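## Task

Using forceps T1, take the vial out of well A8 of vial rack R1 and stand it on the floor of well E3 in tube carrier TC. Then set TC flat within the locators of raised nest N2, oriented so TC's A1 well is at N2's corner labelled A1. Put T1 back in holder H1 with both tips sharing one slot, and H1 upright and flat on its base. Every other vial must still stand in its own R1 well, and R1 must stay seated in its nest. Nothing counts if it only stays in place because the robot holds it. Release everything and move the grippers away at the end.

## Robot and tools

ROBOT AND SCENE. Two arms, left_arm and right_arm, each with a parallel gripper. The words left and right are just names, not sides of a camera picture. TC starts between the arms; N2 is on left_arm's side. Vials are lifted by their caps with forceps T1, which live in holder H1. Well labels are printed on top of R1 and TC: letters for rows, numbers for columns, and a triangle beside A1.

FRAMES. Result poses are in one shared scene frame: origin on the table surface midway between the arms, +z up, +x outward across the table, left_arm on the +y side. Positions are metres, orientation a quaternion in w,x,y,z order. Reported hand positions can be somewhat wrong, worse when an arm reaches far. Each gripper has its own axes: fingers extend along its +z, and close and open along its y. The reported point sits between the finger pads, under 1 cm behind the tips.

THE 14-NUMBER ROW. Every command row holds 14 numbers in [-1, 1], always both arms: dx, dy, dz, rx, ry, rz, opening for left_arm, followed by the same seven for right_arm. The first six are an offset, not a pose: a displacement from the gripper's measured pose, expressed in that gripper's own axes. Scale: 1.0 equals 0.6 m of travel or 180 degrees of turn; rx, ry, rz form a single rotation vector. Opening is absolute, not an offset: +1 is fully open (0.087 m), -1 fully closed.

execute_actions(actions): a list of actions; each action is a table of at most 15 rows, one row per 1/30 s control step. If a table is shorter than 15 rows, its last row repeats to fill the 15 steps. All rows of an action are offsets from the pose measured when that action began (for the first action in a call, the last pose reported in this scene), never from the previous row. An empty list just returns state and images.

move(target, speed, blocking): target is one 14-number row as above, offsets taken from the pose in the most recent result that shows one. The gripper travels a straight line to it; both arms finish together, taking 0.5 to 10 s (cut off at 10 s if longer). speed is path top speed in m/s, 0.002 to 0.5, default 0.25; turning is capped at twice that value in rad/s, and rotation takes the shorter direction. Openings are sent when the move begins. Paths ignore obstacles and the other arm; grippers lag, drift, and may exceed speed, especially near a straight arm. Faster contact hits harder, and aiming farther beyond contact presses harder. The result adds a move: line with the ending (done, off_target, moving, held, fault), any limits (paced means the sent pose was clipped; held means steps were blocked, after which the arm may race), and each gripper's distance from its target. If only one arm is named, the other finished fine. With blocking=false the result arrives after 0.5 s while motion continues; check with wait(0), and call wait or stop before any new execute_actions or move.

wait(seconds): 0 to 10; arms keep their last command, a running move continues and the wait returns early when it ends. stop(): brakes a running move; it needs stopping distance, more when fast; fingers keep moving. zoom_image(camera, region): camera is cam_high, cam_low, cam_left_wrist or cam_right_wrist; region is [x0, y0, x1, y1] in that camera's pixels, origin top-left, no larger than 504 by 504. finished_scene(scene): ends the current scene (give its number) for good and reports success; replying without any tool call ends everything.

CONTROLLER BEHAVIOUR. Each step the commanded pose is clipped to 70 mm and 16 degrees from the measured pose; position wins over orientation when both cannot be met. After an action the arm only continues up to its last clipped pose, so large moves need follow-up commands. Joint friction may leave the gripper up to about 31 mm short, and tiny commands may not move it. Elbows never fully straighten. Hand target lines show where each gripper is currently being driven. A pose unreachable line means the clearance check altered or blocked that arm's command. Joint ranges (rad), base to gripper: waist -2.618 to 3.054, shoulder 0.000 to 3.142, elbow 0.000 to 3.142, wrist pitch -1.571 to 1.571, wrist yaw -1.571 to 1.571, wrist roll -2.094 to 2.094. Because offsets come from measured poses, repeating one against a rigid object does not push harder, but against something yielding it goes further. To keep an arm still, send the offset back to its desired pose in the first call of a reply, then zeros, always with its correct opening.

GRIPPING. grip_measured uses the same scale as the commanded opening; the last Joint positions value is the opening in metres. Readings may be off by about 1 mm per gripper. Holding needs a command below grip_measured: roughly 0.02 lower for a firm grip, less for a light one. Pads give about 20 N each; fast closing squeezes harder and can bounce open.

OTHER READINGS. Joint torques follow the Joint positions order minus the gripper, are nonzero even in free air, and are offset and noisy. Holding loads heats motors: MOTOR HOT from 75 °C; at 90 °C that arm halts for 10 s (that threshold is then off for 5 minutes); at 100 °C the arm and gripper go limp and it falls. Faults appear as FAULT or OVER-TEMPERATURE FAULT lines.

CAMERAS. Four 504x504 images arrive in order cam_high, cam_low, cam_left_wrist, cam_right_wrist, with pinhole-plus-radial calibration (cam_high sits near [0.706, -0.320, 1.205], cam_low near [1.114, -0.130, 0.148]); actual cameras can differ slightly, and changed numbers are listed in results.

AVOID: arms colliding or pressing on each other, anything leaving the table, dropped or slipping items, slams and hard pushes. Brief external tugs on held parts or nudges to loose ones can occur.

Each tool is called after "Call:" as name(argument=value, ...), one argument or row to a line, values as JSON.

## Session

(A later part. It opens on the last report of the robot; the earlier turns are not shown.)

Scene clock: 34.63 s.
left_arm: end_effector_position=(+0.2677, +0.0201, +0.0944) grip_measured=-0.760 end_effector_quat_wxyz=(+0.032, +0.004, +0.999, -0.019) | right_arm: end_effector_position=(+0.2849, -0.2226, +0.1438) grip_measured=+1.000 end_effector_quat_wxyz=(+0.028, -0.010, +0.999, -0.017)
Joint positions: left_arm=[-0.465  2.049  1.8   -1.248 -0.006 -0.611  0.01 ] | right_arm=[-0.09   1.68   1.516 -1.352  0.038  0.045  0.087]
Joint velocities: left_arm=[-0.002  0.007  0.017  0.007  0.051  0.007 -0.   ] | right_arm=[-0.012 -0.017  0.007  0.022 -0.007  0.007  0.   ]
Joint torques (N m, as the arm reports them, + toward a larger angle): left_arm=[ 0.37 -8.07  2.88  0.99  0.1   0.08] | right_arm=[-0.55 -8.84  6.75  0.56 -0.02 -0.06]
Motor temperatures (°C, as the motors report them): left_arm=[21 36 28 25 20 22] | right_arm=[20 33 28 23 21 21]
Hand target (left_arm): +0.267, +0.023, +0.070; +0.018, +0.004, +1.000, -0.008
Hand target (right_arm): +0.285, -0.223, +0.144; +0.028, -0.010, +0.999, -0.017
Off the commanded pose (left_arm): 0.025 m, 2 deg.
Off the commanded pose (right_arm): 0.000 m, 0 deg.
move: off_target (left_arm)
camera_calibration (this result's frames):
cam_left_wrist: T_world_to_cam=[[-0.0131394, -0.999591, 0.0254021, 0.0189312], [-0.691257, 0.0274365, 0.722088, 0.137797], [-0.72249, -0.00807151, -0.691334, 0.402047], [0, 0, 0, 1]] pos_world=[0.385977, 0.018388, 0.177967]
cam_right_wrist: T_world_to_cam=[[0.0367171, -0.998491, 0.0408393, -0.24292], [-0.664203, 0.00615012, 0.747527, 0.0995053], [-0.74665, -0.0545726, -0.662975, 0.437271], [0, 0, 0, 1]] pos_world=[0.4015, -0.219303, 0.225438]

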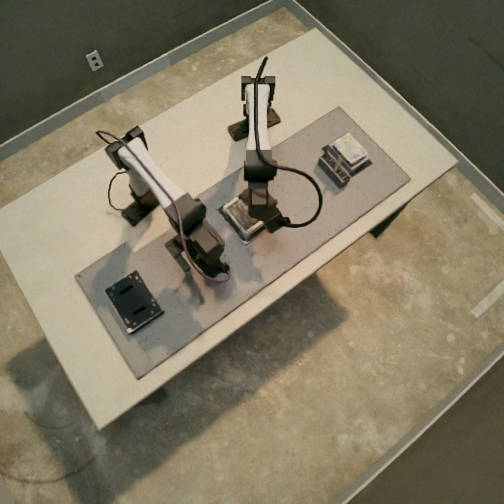

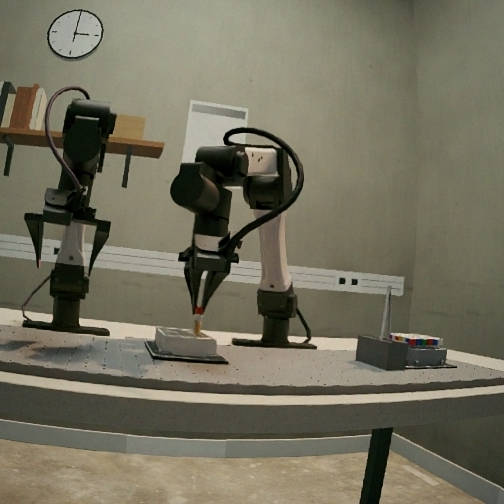

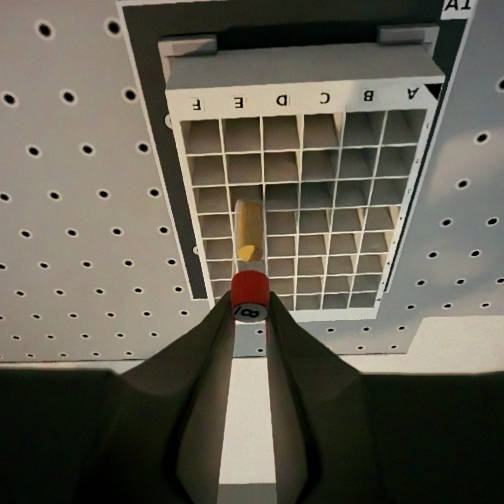

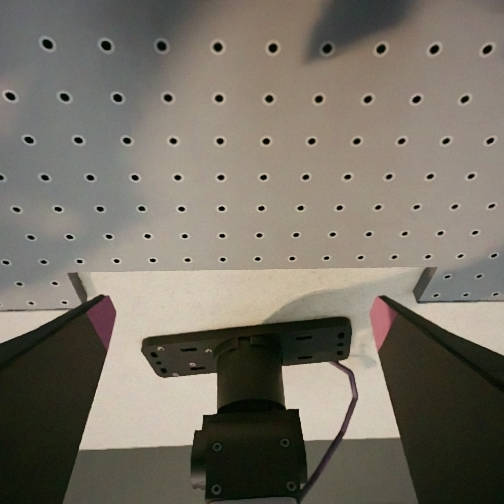

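Call:
move(
  target=[-0.014,0.004,0.015,-0.01,0.015,0,-0.785,0,0,0,0,0,0,1],
  speed=0.02,
)

Call:
zoom_image(
  camera="cam_left_wrist",
  region=[170,100,330,260],
)

Scene clock: 36.67 s.
left_arm: end_effector_position=(+0.2736, +0.0172, +0.0966) grip_measured=-0.760 end_effector_quat_wxyz=(+0.023, +0.004, +1.000, -0.014) | right_arm: end_effector_position=(+0.2849, -0.2226, +0.1438) grip_measured=+1.000 end_effector_quat_wxyz=(+0.028, -0.010, +0.999, -0.017)
Joint positions: left_arm=[-0.461  2.101  1.886 -1.303 -0.003 -0.606  0.01 ] | right_arm=[-0.09   1.68   1.516 -1.352  0.038  0.045  0.087]
Joint velocities: left_arm=[ 0.002 -0.002 -0.012  0.007  0.007 -0.022 -0.002] | right_arm=[ 0.017 -0.022  0.017  0.022 -0.007 -0.066  0.   ]
Joint torques (N m, as the arm reports them, + toward a larger angle): left_arm=[ 1.09 -8.17  8.33  0.42  0.11  0.14] | right_arm=[-0.58 -8.83  6.76  0.56 -0.04 -0.03]
Motor temperatures (°C, as the motors report them): left_arm=[21 36 28 25 20 22] | right_arm=[20 33 28 23 21 21]
Hand target (left_arm): +0.277, +0.022, +0.086; +0.009, +0.003, +1.000, -0.003
Hand target (right_arm): +0.285, -0.223, +0.144; +0.028, -0.010, +0.999, -0.017
Off the commanded pose (left_arm): 0.012 m, 2 deg.
Off the commanded pose (right_arm): 0.000 m, 0 deg.
move: off_target (left_arm)
camera_calibration (this result's frames):
cam_left_wrist: T_world_to_cam=[[-0.0140743, -0.999784, 0.0153094, 0.0173126], [-0.677129, 0.0207958, 0.73557, 0.135292], [-0.73573, -0.000013802, -0.677275, 0.410006], [0, 0, 0, 1]] pos_world=[0.393507, 0.014501, 0.177905]
cam_right_wrist: T_world_to_cam=[[0.0367171, -0.998491, 0.0408393, -0.24292], [-0.664203, 0.00615012, 0.747527, 0.0995053], [-0.74665, -0.0545726, -0.662975, 0.437271], [0, 0, 0, 1]] pos_world=[0.4015, -0.219303, 0.225438]

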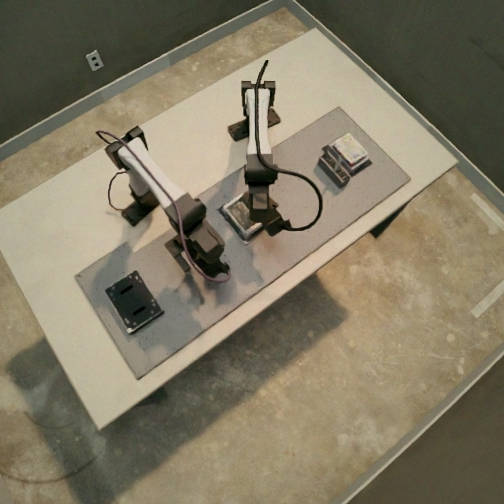

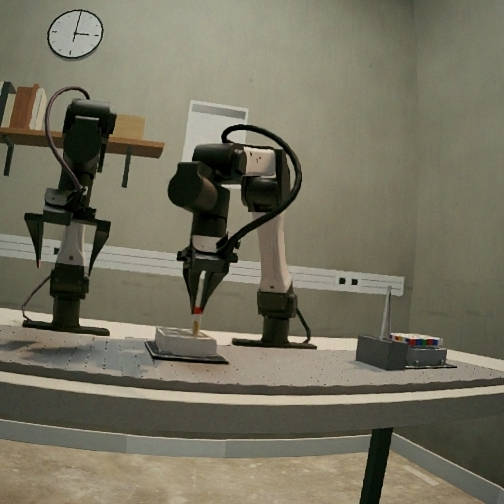

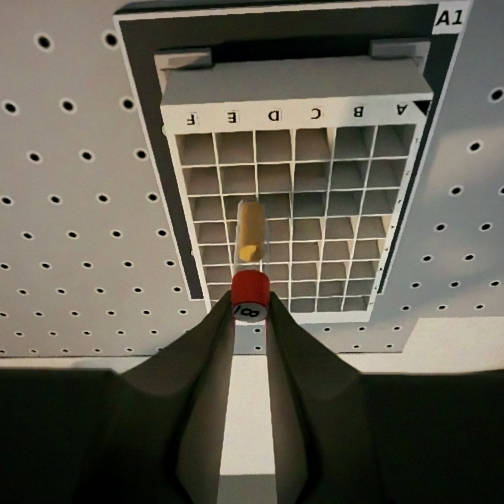

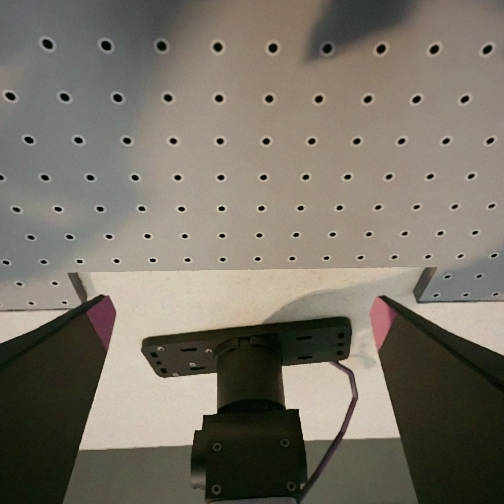

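Region (170, 100, 330, 260) of cam_left_wrist's 504x504 image, scaled by 3.150, with more detail than that image has.

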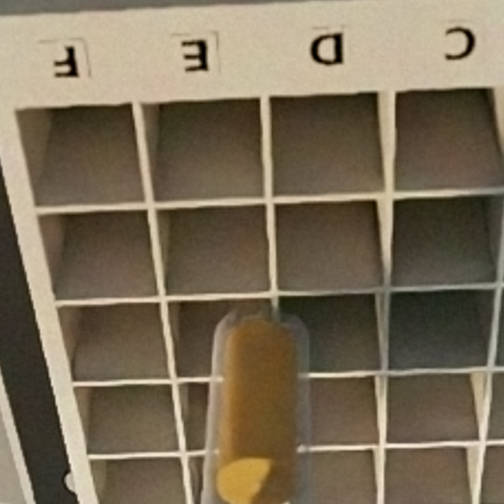

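Call:
move(
  target=[-0.006,0.022,0,0,0,0,-0.785,0,0,0,0,0,0,1],
  speed=0.02,
)

Call:
zoom_image(
  camera="cam_left_wrist",
  region=[170,100,330,260],
)

Scene clock: 37.87 s.
left_arm: end_effector_position=(+0.2777, +0.0230, +0.0968) grip_measured=-0.760 end_effector_quat_wxyz=(+0.022, +0.004, +1.000, -0.016) | right_arm: end_effector_position=(+0.2849, -0.2226, +0.1438) grip_measured=+1.000 end_effector_quat_wxyz=(+0.028, -0.010, +0.999, -0.017)
Joint positions: left_arm=[-0.442  2.101  1.887 -1.303  0.002 -0.587  0.01 ] | right_arm=[-0.09   1.68   1.516 -1.352  0.038  0.045  0.087]
Joint velocities: left_arm=[-0.007 -0.022 -0.012  0.022  0.081 -0.022 -0.001] | right_arm=[-0.012  0.012 -0.017 -0.051 -0.066  0.022  0.   ]
Joint torques (N m, as the arm reports them, + toward a larger angle): left_arm=[  0.94 -12.13   4.76   0.62   0.1    0.15] | right_arm=[-0.54 -8.83  6.9   0.55 -0.04 -0.06]
Motor temperatures (°C, as the motors report them): left_arm=[21 37 28 25 20 22] | right_arm=[20 33 28 23 21 21]
Hand target (left_arm): +0.277, +0.030, +0.097; +0.023, +0.004, +1.000, -0.014
Hand target (right_arm): +0.285, -0.223, +0.144; +0.028, -0.010, +0.999, -0.017
Off the commanded pose (left_arm): 0.007 m, 0 deg.
Off the commanded pose (right_arm): 0.000 m, 0 deg.
move: done
camera_calibration (this result's frames):
cam_left_wrist: T_world_to_cam=[[-0.0138963, -0.999727, 0.0188014, 0.0227694], [-0.675695, 0.0232492, 0.736815, 0.137253], [-0.73705, -0.00246504, -0.675833, 0.413443], [0, 0, 0, 1]] pos_world=[0.397786, 0.0205913, 0.17786]
cam_right_wrist: T_world_to_cam=[[0.0367171, -0.998491, 0.0408393, -0.24292], [-0.664203, 0.00615012, 0.747527, 0.0995053], [-0.74665, -0.0545726, -0.662975, 0.437271], [0, 0, 0, 1]] pos_world=[0.4015, -0.219303, 0.225438]

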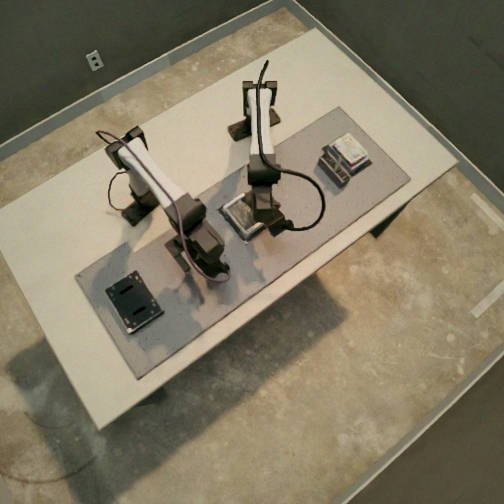

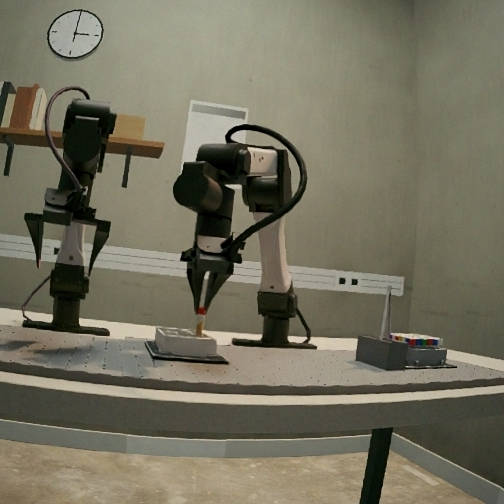

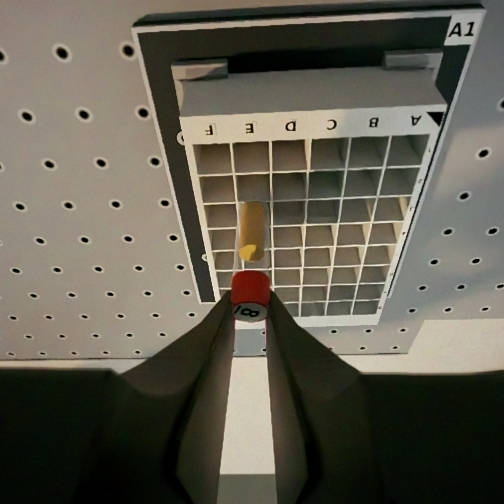

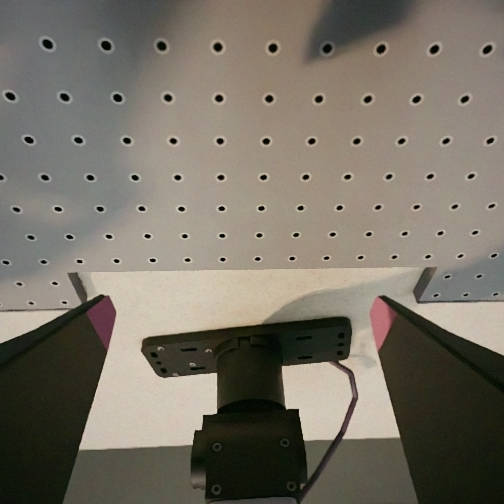

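Region (170, 100, 330, 260) of cam_left_wrist's 504x504 image, scaled by 3.150, with more detail than that image has.

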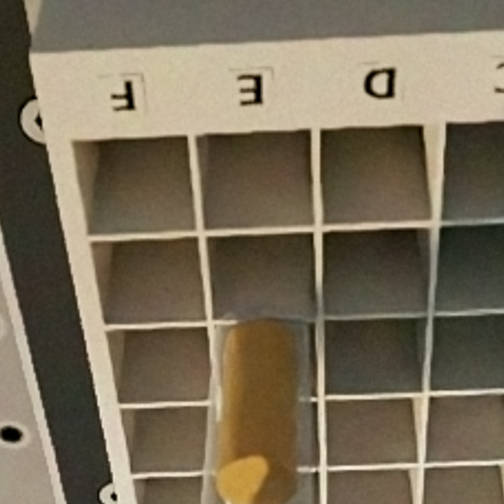

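Need −x ~4 mm, then down.

Call:
move(
  target=[0.014,-0.003,0.03,0,0,0,-0.785,0,0,0,0,0,0,1],
  speed=0.02,
)

Call:
zoom_image(
  camera="cam_left_wrist",
  region=[170,100,330,260],
)

Scene clock: 39.50 s.
left_arm: end_effector_position=(+0.2740, +0.0234, +0.0945) grip_measured=-0.760 end_effector_quat_wxyz=(+0.027, +0.002, +0.999, -0.025) | right_arm: end_effector_position=(+0.2849, -0.2226, +0.1438) grip_measured=+1.000 end_effector_quat_wxyz=(+0.028, -0.010, +0.999, -0.017)
Joint positions: left_arm=[-0.442  2.065  1.824 -1.257  0.011 -0.591  0.01 ] | right_arm=[-0.09   1.68   1.516 -1.352  0.038  0.045  0.087]
Joint velocities: left_arm=[-0.007  0.002  0.007  0.007 -0.051 -0.022 -0.   ] | right_arm=[ 0.007  0.007 -0.007  0.037 -0.066 -0.007  0.   ]
Joint torques (N m, as the arm reports them, + toward a larger angle): left_arm=[-0.93 -9.55  3.79  0.86  0.04 -0.08] | right_arm=[-0.64 -8.7   7.    0.55 -0.03 -0.06]
Motor temperatures (°C, as the motors report them): left_arm=[21 37 28 25 20 22] | right_arm=[20 33 28 22 21 21]
Hand target (left_arm): +0.270, +0.021, +0.079; +0.021, +0.004, +1.000, -0.015
Hand target (right_arm): +0.285, -0.223, +0.144; +0.028, -0.010, +0.999, -0.017
Off the commanded pose (left_arm): 0.017 m, 1 deg.
Off the commanded pose (right_arm): 0.000 m, 0 deg.
move: off_target (left_arm)
camera_calibration (this result's frames):
cam_left_wrist: T_world_to_cam=[[-0.0109666, -0.999247, 0.0372173, 0.0205725], [-0.683106, 0.0346673, 0.729496, 0.138899], [-0.730237, -0.0174233, -0.682972, 0.40824], [0, 0, 0, 1]] pos_world=[0.393221, 0.0228546, 0.176724]
cam_right_wrist: T_world_to_cam=[[0.0367171, -0.998491, 0.0408393, -0.24292], [-0.664203, 0.00615012, 0.747527, 0.0995053], [-0.74665, -0.0545726, -0.662975, 0.437271], [0, 0, 0, 1]] pos_world=[0.4015, -0.219303, 0.225438]

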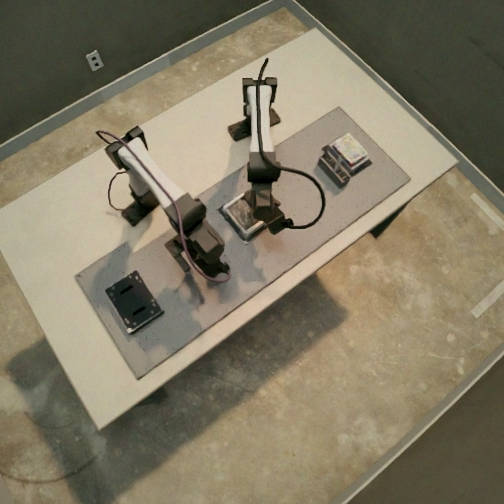

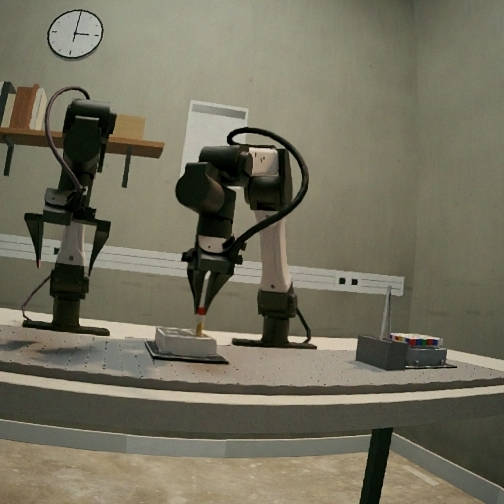

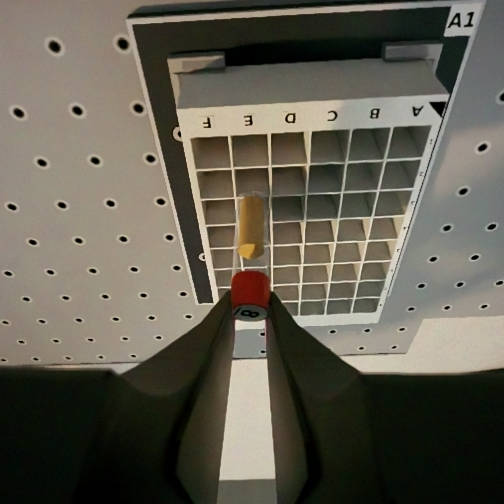

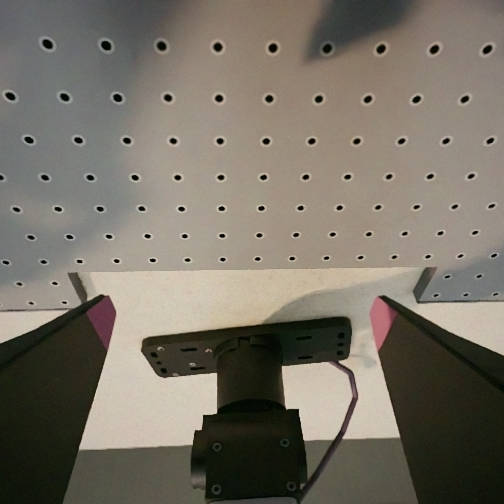

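Region (170, 100, 330, 260) of cam_left_wrist's 504x504 image, scaled by 3.150, with more detail than that image has.

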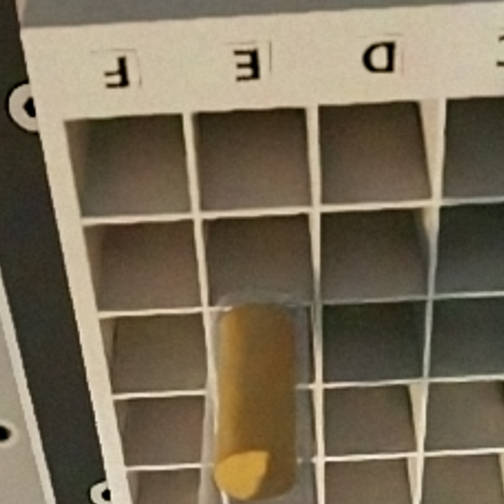

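Stuck on wall, pivoting. Lift and shift first.

Call:
move(
  target=[0.012,0,-0.01,0,0,0,-0.785,0,0,0,0,0,0,1],
  speed=0.02,
)

Call:
zoom_image(
  camera="cam_left_wrist",
  region=[170,100,330,260],
)

Scene clock: 40.60 s.
left_arm: end_effector_position=(+0.2736, +0.0233, +0.0973) grip_measured=-0.760 end_effector_quat_wxyz=(+0.029, +0.002, +0.999, -0.027) | right_arm: end_effector_position=(+0.2849, -0.2226, +0.1438) grip_measured=+1.000 end_effector_quat_wxyz=(+0.028, -0.010, +0.999, -0.017)
Joint positions: left_arm=[-0.442  2.057  1.824 -1.259  0.013 -0.591  0.01 ] | right_arm=[-0.09   1.68   1.516 -1.352  0.038  0.045  0.087]
Joint velocities: left_arm=[-0.017  0.007 -0.002 -0.037  0.022 -0.022 -0.   ] | right_arm=[-0.007 -0.012 -0.012  0.022 -0.022 -0.037  0.   ]
Joint torques (N m, as the arm reports them, + toward a larger angle): left_arm=[ -0.75 -12.01   5.55   0.53   0.11  -0.06] | right_arm=[-0.63 -8.8   6.84  0.61 -0.07 -0.03]
Motor temperatures (°C, as the motors report them): left_arm=[21 38 28 25 20 22] | right_arm=[20 33 28 22 21 21]
Hand target (left_arm): +0.266, +0.024, +0.100; +0.026, +0.002, +0.999, -0.025
Hand target (right_arm): +0.285, -0.223, +0.144; +0.028, -0.010, +0.999, -0.017
Off the commanded pose (left_arm): 0.008 m, 0 deg.
Off the commanded pose (right_arm): 0.000 m, 0 deg.
move: done
camera_calibration (this result's frames):
cam_left_wrist: T_world_to_cam=[[-0.0112601, -0.999052, 0.0420604, 0.0199827], [-0.686388, 0.0383104, 0.726226, 0.137709], [-0.727148, -0.0206924, -0.686169, 0.409475], [0, 0, 0, 1]] pos_world=[0.392495, 0.0231611, 0.180121]
cam_right_wrist: T_world_to_cam=[[0.0367171, -0.998491, 0.0408393, -0.24292], [-0.664203, 0.00615012, 0.747527, 0.0995053], [-0.74665, -0.0545726, -0.662975, 0.437271], [0, 0, 0, 1]] pos_world=[0.4015, -0.219303, 0.225438]

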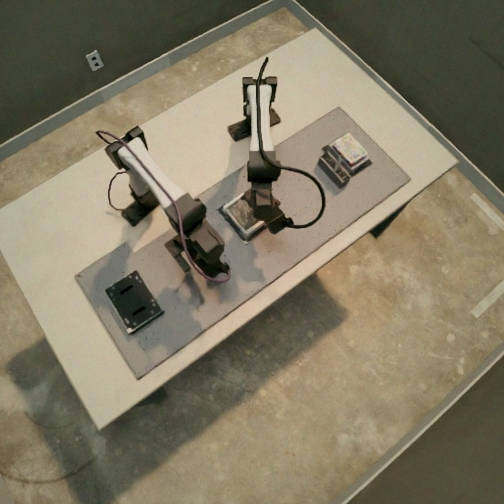

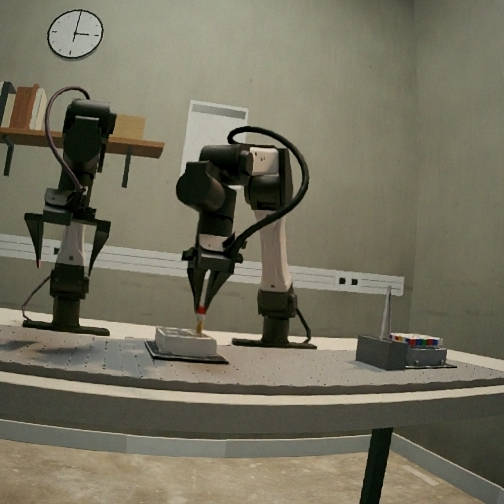

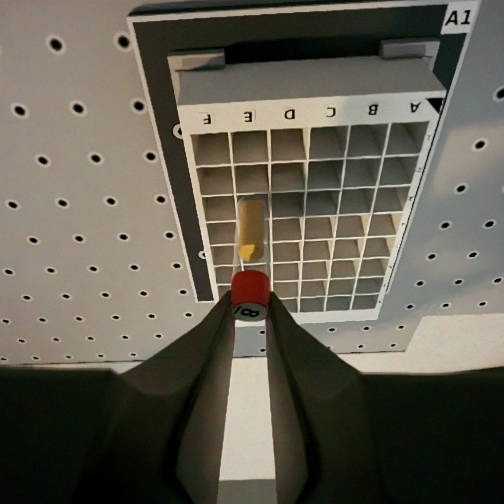

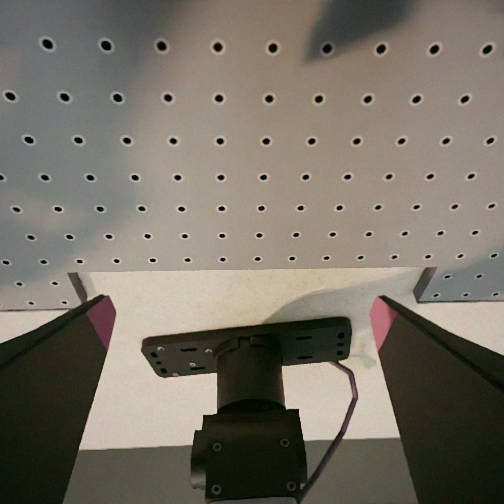

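Region (170, 100, 330, 260) of cam_left_wrist's 504x504 image, scaled by 3.150, with more detail than that image has.

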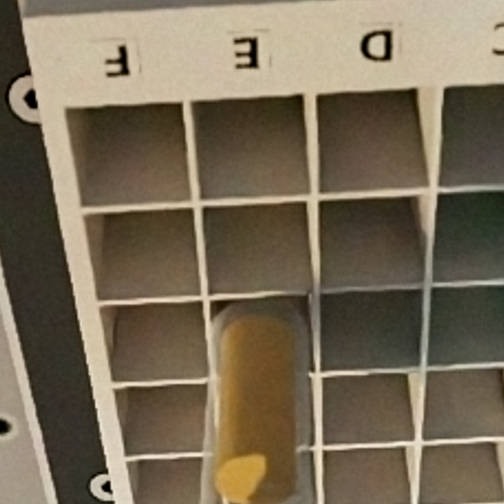

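Use tilt correction (swings bottom −x by ~2 mm) plus a bit more.

Call:
move(
  target=[0.012,0,0,0,0.02,0,-0.785,0,0,0,0,0,0,1],
  speed=0.02,
)

Call:
move(
  target=[0,0,0.04,0,0,0,-0.785,0,0,0,0,0,0,1],
  speed=0.02,
)

Call:
zoom_image(
  camera="cam_left_wrist",
  region=[170,100,330,260],
)

Scene clock: 42.93 s.
left_arm: end_effector_position=(+0.2658, +0.0227, +0.1035) grip_measured=-0.760 end_effector_quat_wxyz=(+0.011, +0.003, +0.999, -0.032) | right_arm: end_effector_position=(+0.2849, -0.2226, +0.1438) grip_measured=+1.000 end_effector_quat_wxyz=(+0.028, -0.010, +0.999, -0.017)
Joint positions: left_arm=[-0.442  2.057  1.843 -1.302  0.04  -0.591  0.01 ] | right_arm=[-0.09   1.68   1.516 -1.352  0.038  0.045  0.087]
Joint velocities: left_arm=[ 0.007  0.007  0.012 -0.051 -0.007  0.022 -0.001] | right_arm=[-0.002  0.002 -0.002 -0.037 -0.081 -0.066  0.   ]
Joint torques (N m, as the arm reports them, + toward a larger angle): left_arm=[ 0.35 -8.35  8.66  0.4   0.22  0.1 ] | right_arm=[-0.58 -8.78  6.87  0.5  -0.04 -0.05]
Motor temperatures (°C, as the motors report them): left_arm=[21 38 28 25 20 22] | right_arm=[20 33 28 22 21 21]
Hand target (left_arm): +0.266, +0.023, +0.097; -0.002, +0.003, +1.000, -0.027
Hand target (right_arm): +0.285, -0.223, +0.144; +0.028, -0.010, +0.999, -0.017
Off the commanded pose (left_arm): 0.007 m, 2 deg.
Off the commanded pose (right_arm): 0.000 m, 0 deg.
move: done
camera_calibration (this result's frames):
cam_left_wrist: T_world_to_cam=[[-0.0114278, -0.998599, 0.0516592, 0.0181521], [-0.660284, 0.0463335, 0.749586, 0.118341], [-0.750929, -0.0255436, -0.659888, 0.411765], [0, 0, 0, 1]] pos_world=[0.387553, 0.0231615, 0.182075]
cam_right_wrist: T_world_to_cam=[[0.0367171, -0.998491, 0.0408393, -0.24292], [-0.664203, 0.00615012, 0.747527, 0.0995053], [-0.74665, -0.0545726, -0.662975, 0.437271], [0, 0, 0, 1]] pos_world=[0.4015, -0.219303, 0.225438]

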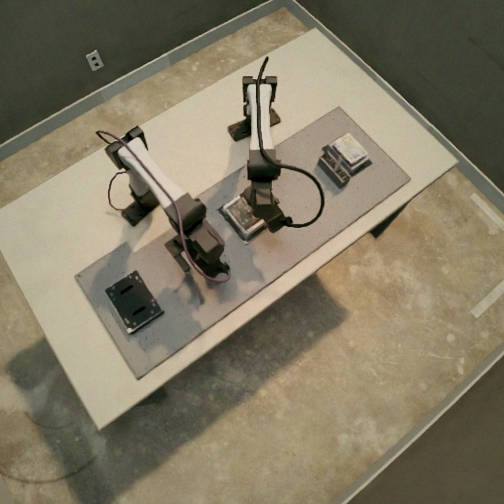

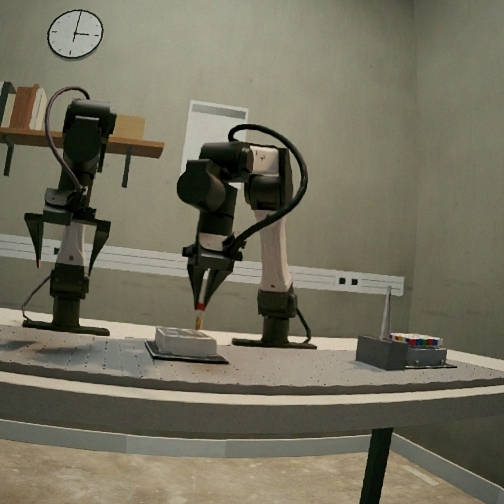

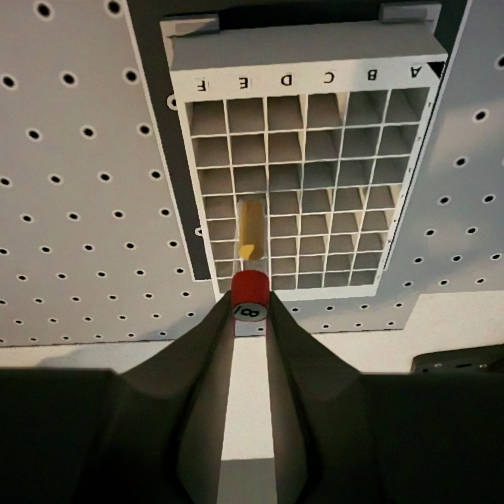

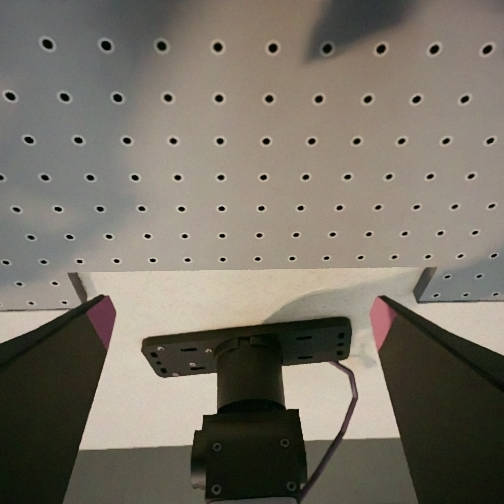

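Scene clock: 44.37 s.
left_arm: end_effector_position=(+0.2684, +0.0209, +0.0955) grip_measured=-0.760 end_effector_quat_wxyz=(+0.019, +0.003, +0.999, -0.037) | right_arm: end_effector_position=(+0.2849, -0.2226, +0.1438) grip_measured=+1.000 end_effector_quat_wxyz=(+0.028, -0.010, +0.999, -0.017)
Joint positions: left_arm=[-0.442  2.05   1.802 -1.249  0.041 -0.591  0.01 ] | right_arm=[-0.09   1.68   1.516 -1.352  0.038  0.045  0.087]
Joint velocities: left_arm=[-0.007 -0.017 -0.002 -0.037  0.007 -0.051 -0.   ] | right_arm=[ 0.002 -0.012 -0.002  0.007  0.051 -0.037  0.   ]
Joint torques (N m, as the arm reports them, + toward a larger angle): left_arm=[-0.12 -9.39  3.76  0.89  0.14  0.03] | right_arm=[-0.55 -8.78  7.06  0.57 -0.03 -0.06]
Motor temperatures (°C, as the motors report them): left_arm=[21 39 28 25 20 22] | right_arm=[20 33 28 22 21 21]
Hand target (left_arm): +0.266, +0.022, +0.080; +0.011, +0.003, +0.999, -0.032
Hand target (right_arm): +0.285, -0.223, +0.144; +0.028, -0.010, +0.999, -0.017
Off the commanded pose (left_arm): 0.016 m, 1 deg.
Off the commanded pose (right_arm): 0.000 m, 0 deg.
move: off_target (left_arm)
camera_calibration (this result's frames):
cam_left_wrist: T_world_to_cam=[[-0.0123557, -0.99795, 0.0627868, 0.0158907], [-0.671715, 0.0547975, 0.73878, 0.130028], [-0.740707, -0.0330467, -0.671015, 0.406814], [0, 0, 0, 1]] pos_world=[0.388868, 0.0221768, 0.175918]
cam_right_wrist: T_world_to_cam=[[0.0367171, -0.998491, 0.0408393, -0.24292], [-0.664203, 0.00615012, 0.747527, 0.0995053], [-0.74665, -0.0545726, -0.662975, 0.437271], [0, 0, 0, 1]] pos_world=[0.4015, -0.219303, 0.225438]

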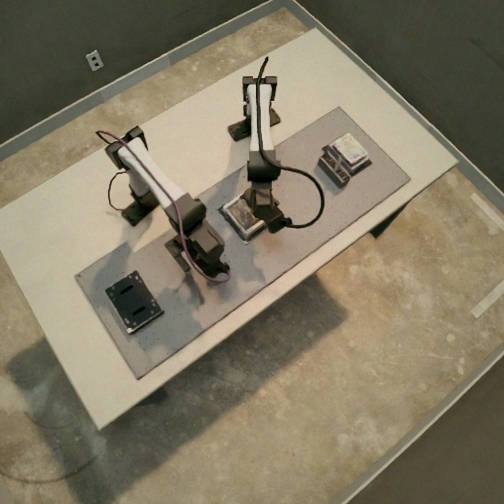

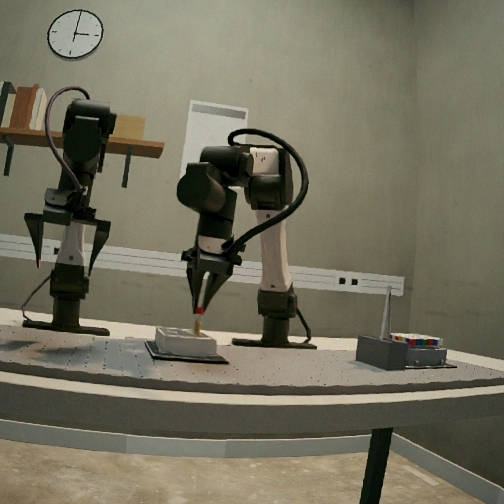

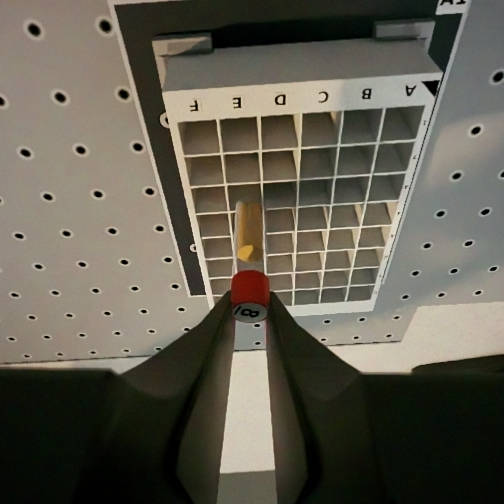

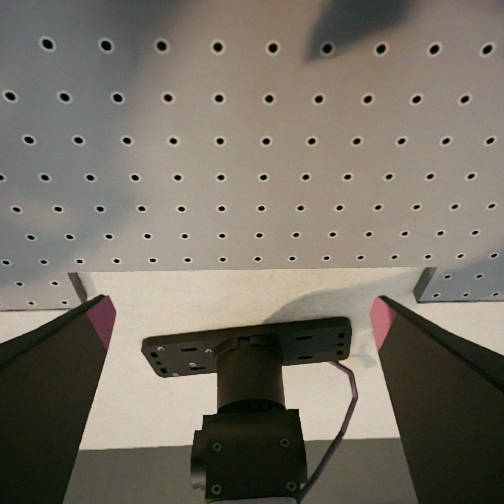

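Region (170, 100, 330, 260) of cam_left_wrist's 504x504 image, scaled by 3.150, with more detail than that image has.

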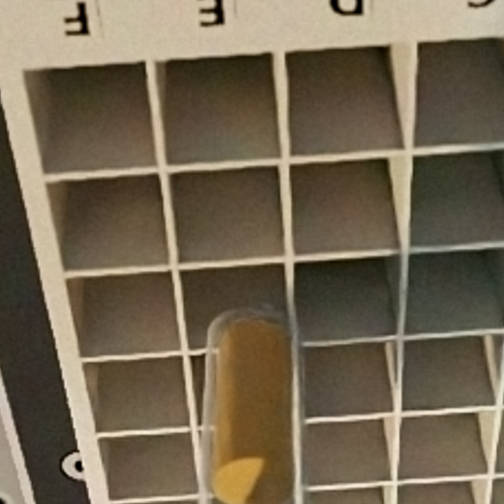

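Call:
move(
  target=[-0.01,0.006,-0.008,-0.02,0,0,-0.785,0,0,0,0,0,0,1],
  speed=0.02,
)

Call:
zoom_image(
  camera="cam_left_wrist",
  region=[170,100,330,260],
)

Scene clock: 47.03 s.
left_arm: end_effector_position=(+0.2752, +0.0262, +0.1061) grip_measured=-0.760 end_effector_quat_wxyz=(+0.029, +0.002, +0.999, -0.015) | right_arm: end_effector_position=(+0.2849, -0.2226, +0.1438) grip_measured=+1.000 end_effector_quat_wxyz=(+0.028, -0.010, +0.999, -0.017)
Joint positions: left_arm=[-0.442  2.072  1.881 -1.315 -0.006 -0.591  0.01 ] | right_arm=[-0.09   1.68   1.516 -1.352  0.038  0.045  0.087]
Joint velocities: left_arm=[ 0.007 -0.002 -0.007 -0.037 -0.022  0.081 -0.   ] | right_arm=[-0.007  0.002 -0.007 -0.095 -0.051  0.066  0.   ]
Joint torques (N m, as the arm reports them, + toward a larger angle): left_arm=[-0.46 -8.73  8.59  0.44  0.11 -0.04] | right_arm=[-0.65 -8.74  6.78  0.55 -0.05 -0.01]
Motor temperatures (°C, as the motors report them): left_arm=[21 39 28 25 20 22] | right_arm=[20 33 28 22 21 21]
Hand target (left_arm): +0.274, +0.025, +0.101; +0.020, +0.002, +1.000, -0.006
Hand target (right_arm): +0.285, -0.223, +0.144; +0.028, -0.010, +0.999, -0.017
Off the commanded pose (left_arm): 0.006 m, 2 deg.
Off the commanded pose (right_arm): 0.000 m, 0 deg.
move: done
camera_calibration (this result's frames):
cam_left_wrist: T_world_to_cam=[[-0.00987608, -0.999778, 0.0186271, 0.0247189], [-0.685922, 0.0203279, 0.727391, 0.132562], [-0.727608, -0.00559294, -0.68597, 0.416394], [0, 0, 0, 1]] pos_world=[0.394144, 0.0243475, 0.188749]
cam_right_wrist: T_world_to_cam=[[0.0367171, -0.998491, 0.0408393, -0.24292], [-0.664203, 0.00615012, 0.747527, 0.0995053], [-0.74665, -0.0545726, -0.662975, 0.437271], [0, 0, 0, 1]] pos_world=[0.4015, -0.219303, 0.225438]

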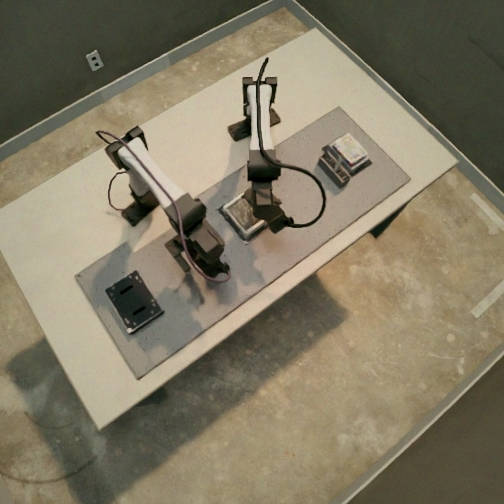

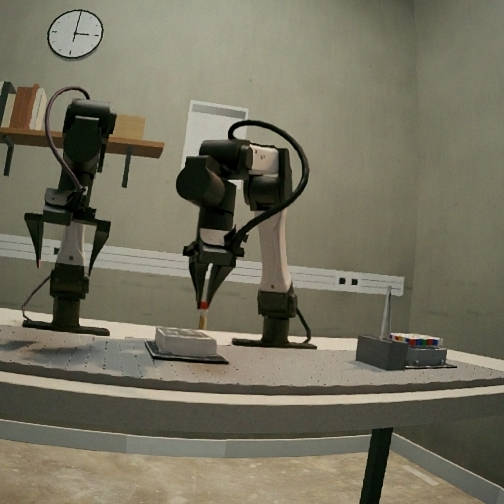

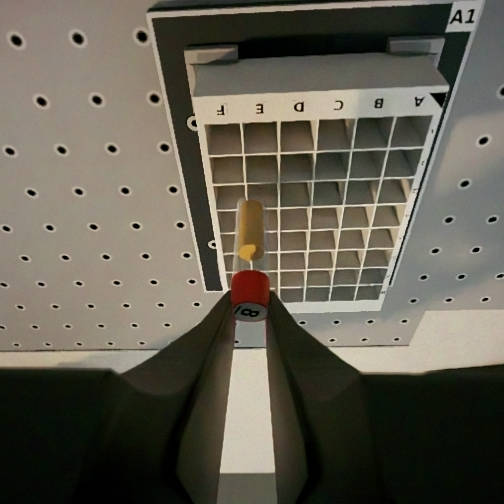

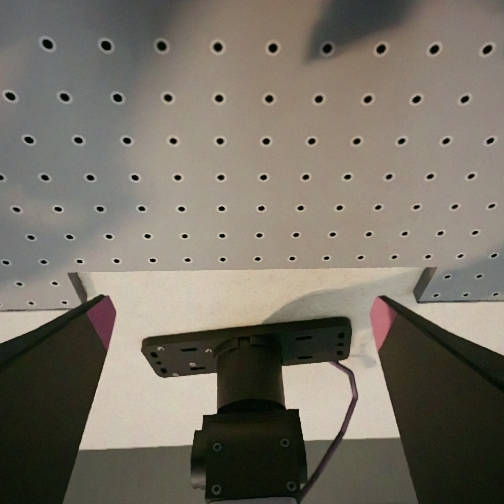

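Region (170, 100, 330, 260) of cam_left_wrist's 504x504 image, scaled by 3.150, with more detail than that image has.

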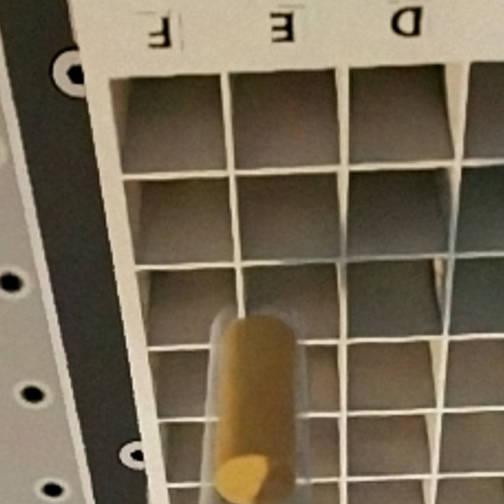

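Call:
move(
  target=[0.012,-0.004,0.02,0,0.006,0,-0.785,0,0,0,0,0,0,1],
  speed=0.02,
)

Call:
zoom_image(
  camera="cam_left_wrist",
  region=[170,100,330,260],
)

Scene clock: 48.30 s.
left_arm: end_effector_position=(+0.2741, +0.0263, +0.0987) grip_measured=-0.760 end_effector_quat_wxyz=(+0.026, +0.002, +1.000, -0.015) | right_arm: end_effector_position=(+0.2849, -0.2226, +0.1438) grip_measured=+1.000 end_effector_quat_wxyz=(+0.028, -0.010, +0.999, -0.017)
Joint positions: left_arm=[-0.442  2.072  1.851 -1.29  -0.003 -0.591  0.01 ] | right_arm=[-0.09   1.68   1.516 -1.352  0.038  0.045  0.087]
Joint velocities: left_arm=[ 0.002 -0.012 -0.007 -0.007 -0.022  0.007 -0.   ] | right_arm=[ 0.007 -0.012 -0.007 -0.022  0.022  0.022  0.   ]
Joint torques (N m, as the arm reports them, + toward a larger angle): left_arm=[ -0.62 -10.59   5.27   0.61   0.22  -0.07] | right_arm=[-0.46 -8.86  6.89  0.56 -0.04 -0.07]
Motor temperatures (°C, as the motors report them): left_arm=[21 39 29 25 20 22] | right_arm=[20 34 28 22 21 21]
Hand target (left_arm): +0.269, +0.024, +0.094; +0.019, +0.002, +1.000, -0.015
Hand target (right_arm): +0.285, -0.223, +0.144; +0.028, -0.010, +0.999, -0.017
Off the commanded pose (left_arm): 0.008 m, 1 deg.
Off the commanded pose (right_arm): 0.000 m, 0 deg.
move: done
camera_calibration (this result's frames):
cam_left_wrist: T_world_to_cam=[[-0.00995804, -0.999781, 0.0184246, 0.0250006], [-0.681677, 0.0202679, 0.731372, 0.135573], [-0.731585, -0.00527659, -0.681729, 0.411207], [0, 0, 0, 1]] pos_world=[0.393499, 0.0244171, 0.180717]
cam_right_wrist: T_world_to_cam=[[0.0367171, -0.998491, 0.0408393, -0.24292], [-0.664203, 0.00615012, 0.747527, 0.0995053], [-0.74665, -0.0545726, -0.662975, 0.437271], [0, 0, 0, 1]] pos_world=[0.4015, -0.219303, 0.225438]

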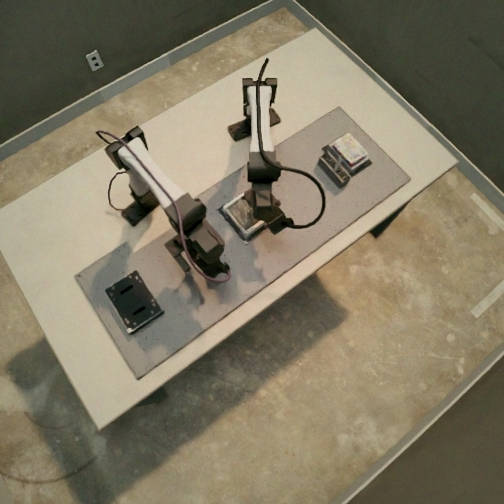

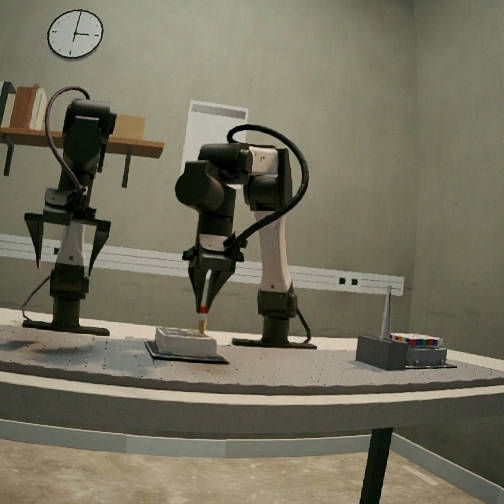

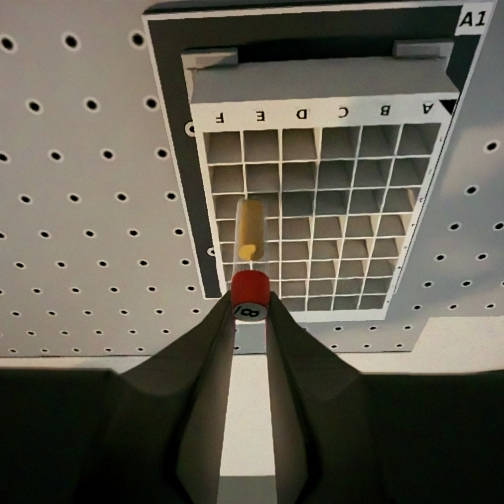

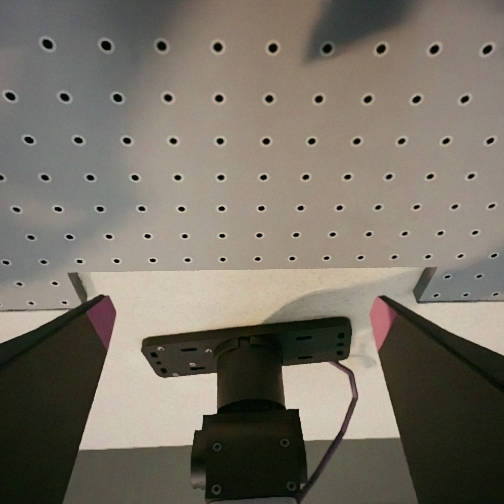

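Region (170, 100, 330, 260) of cam_left_wrist's 504x504 image, scaled by 3.150, with more detail than that image has.

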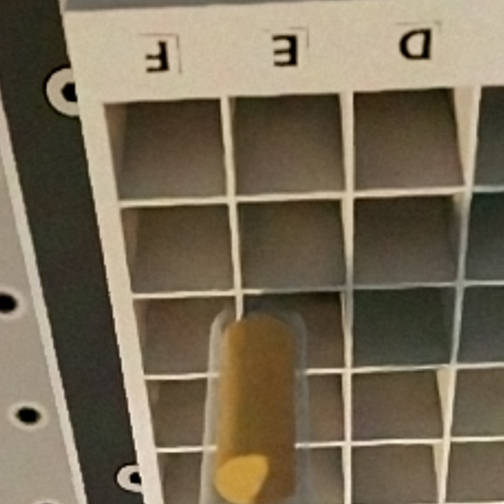

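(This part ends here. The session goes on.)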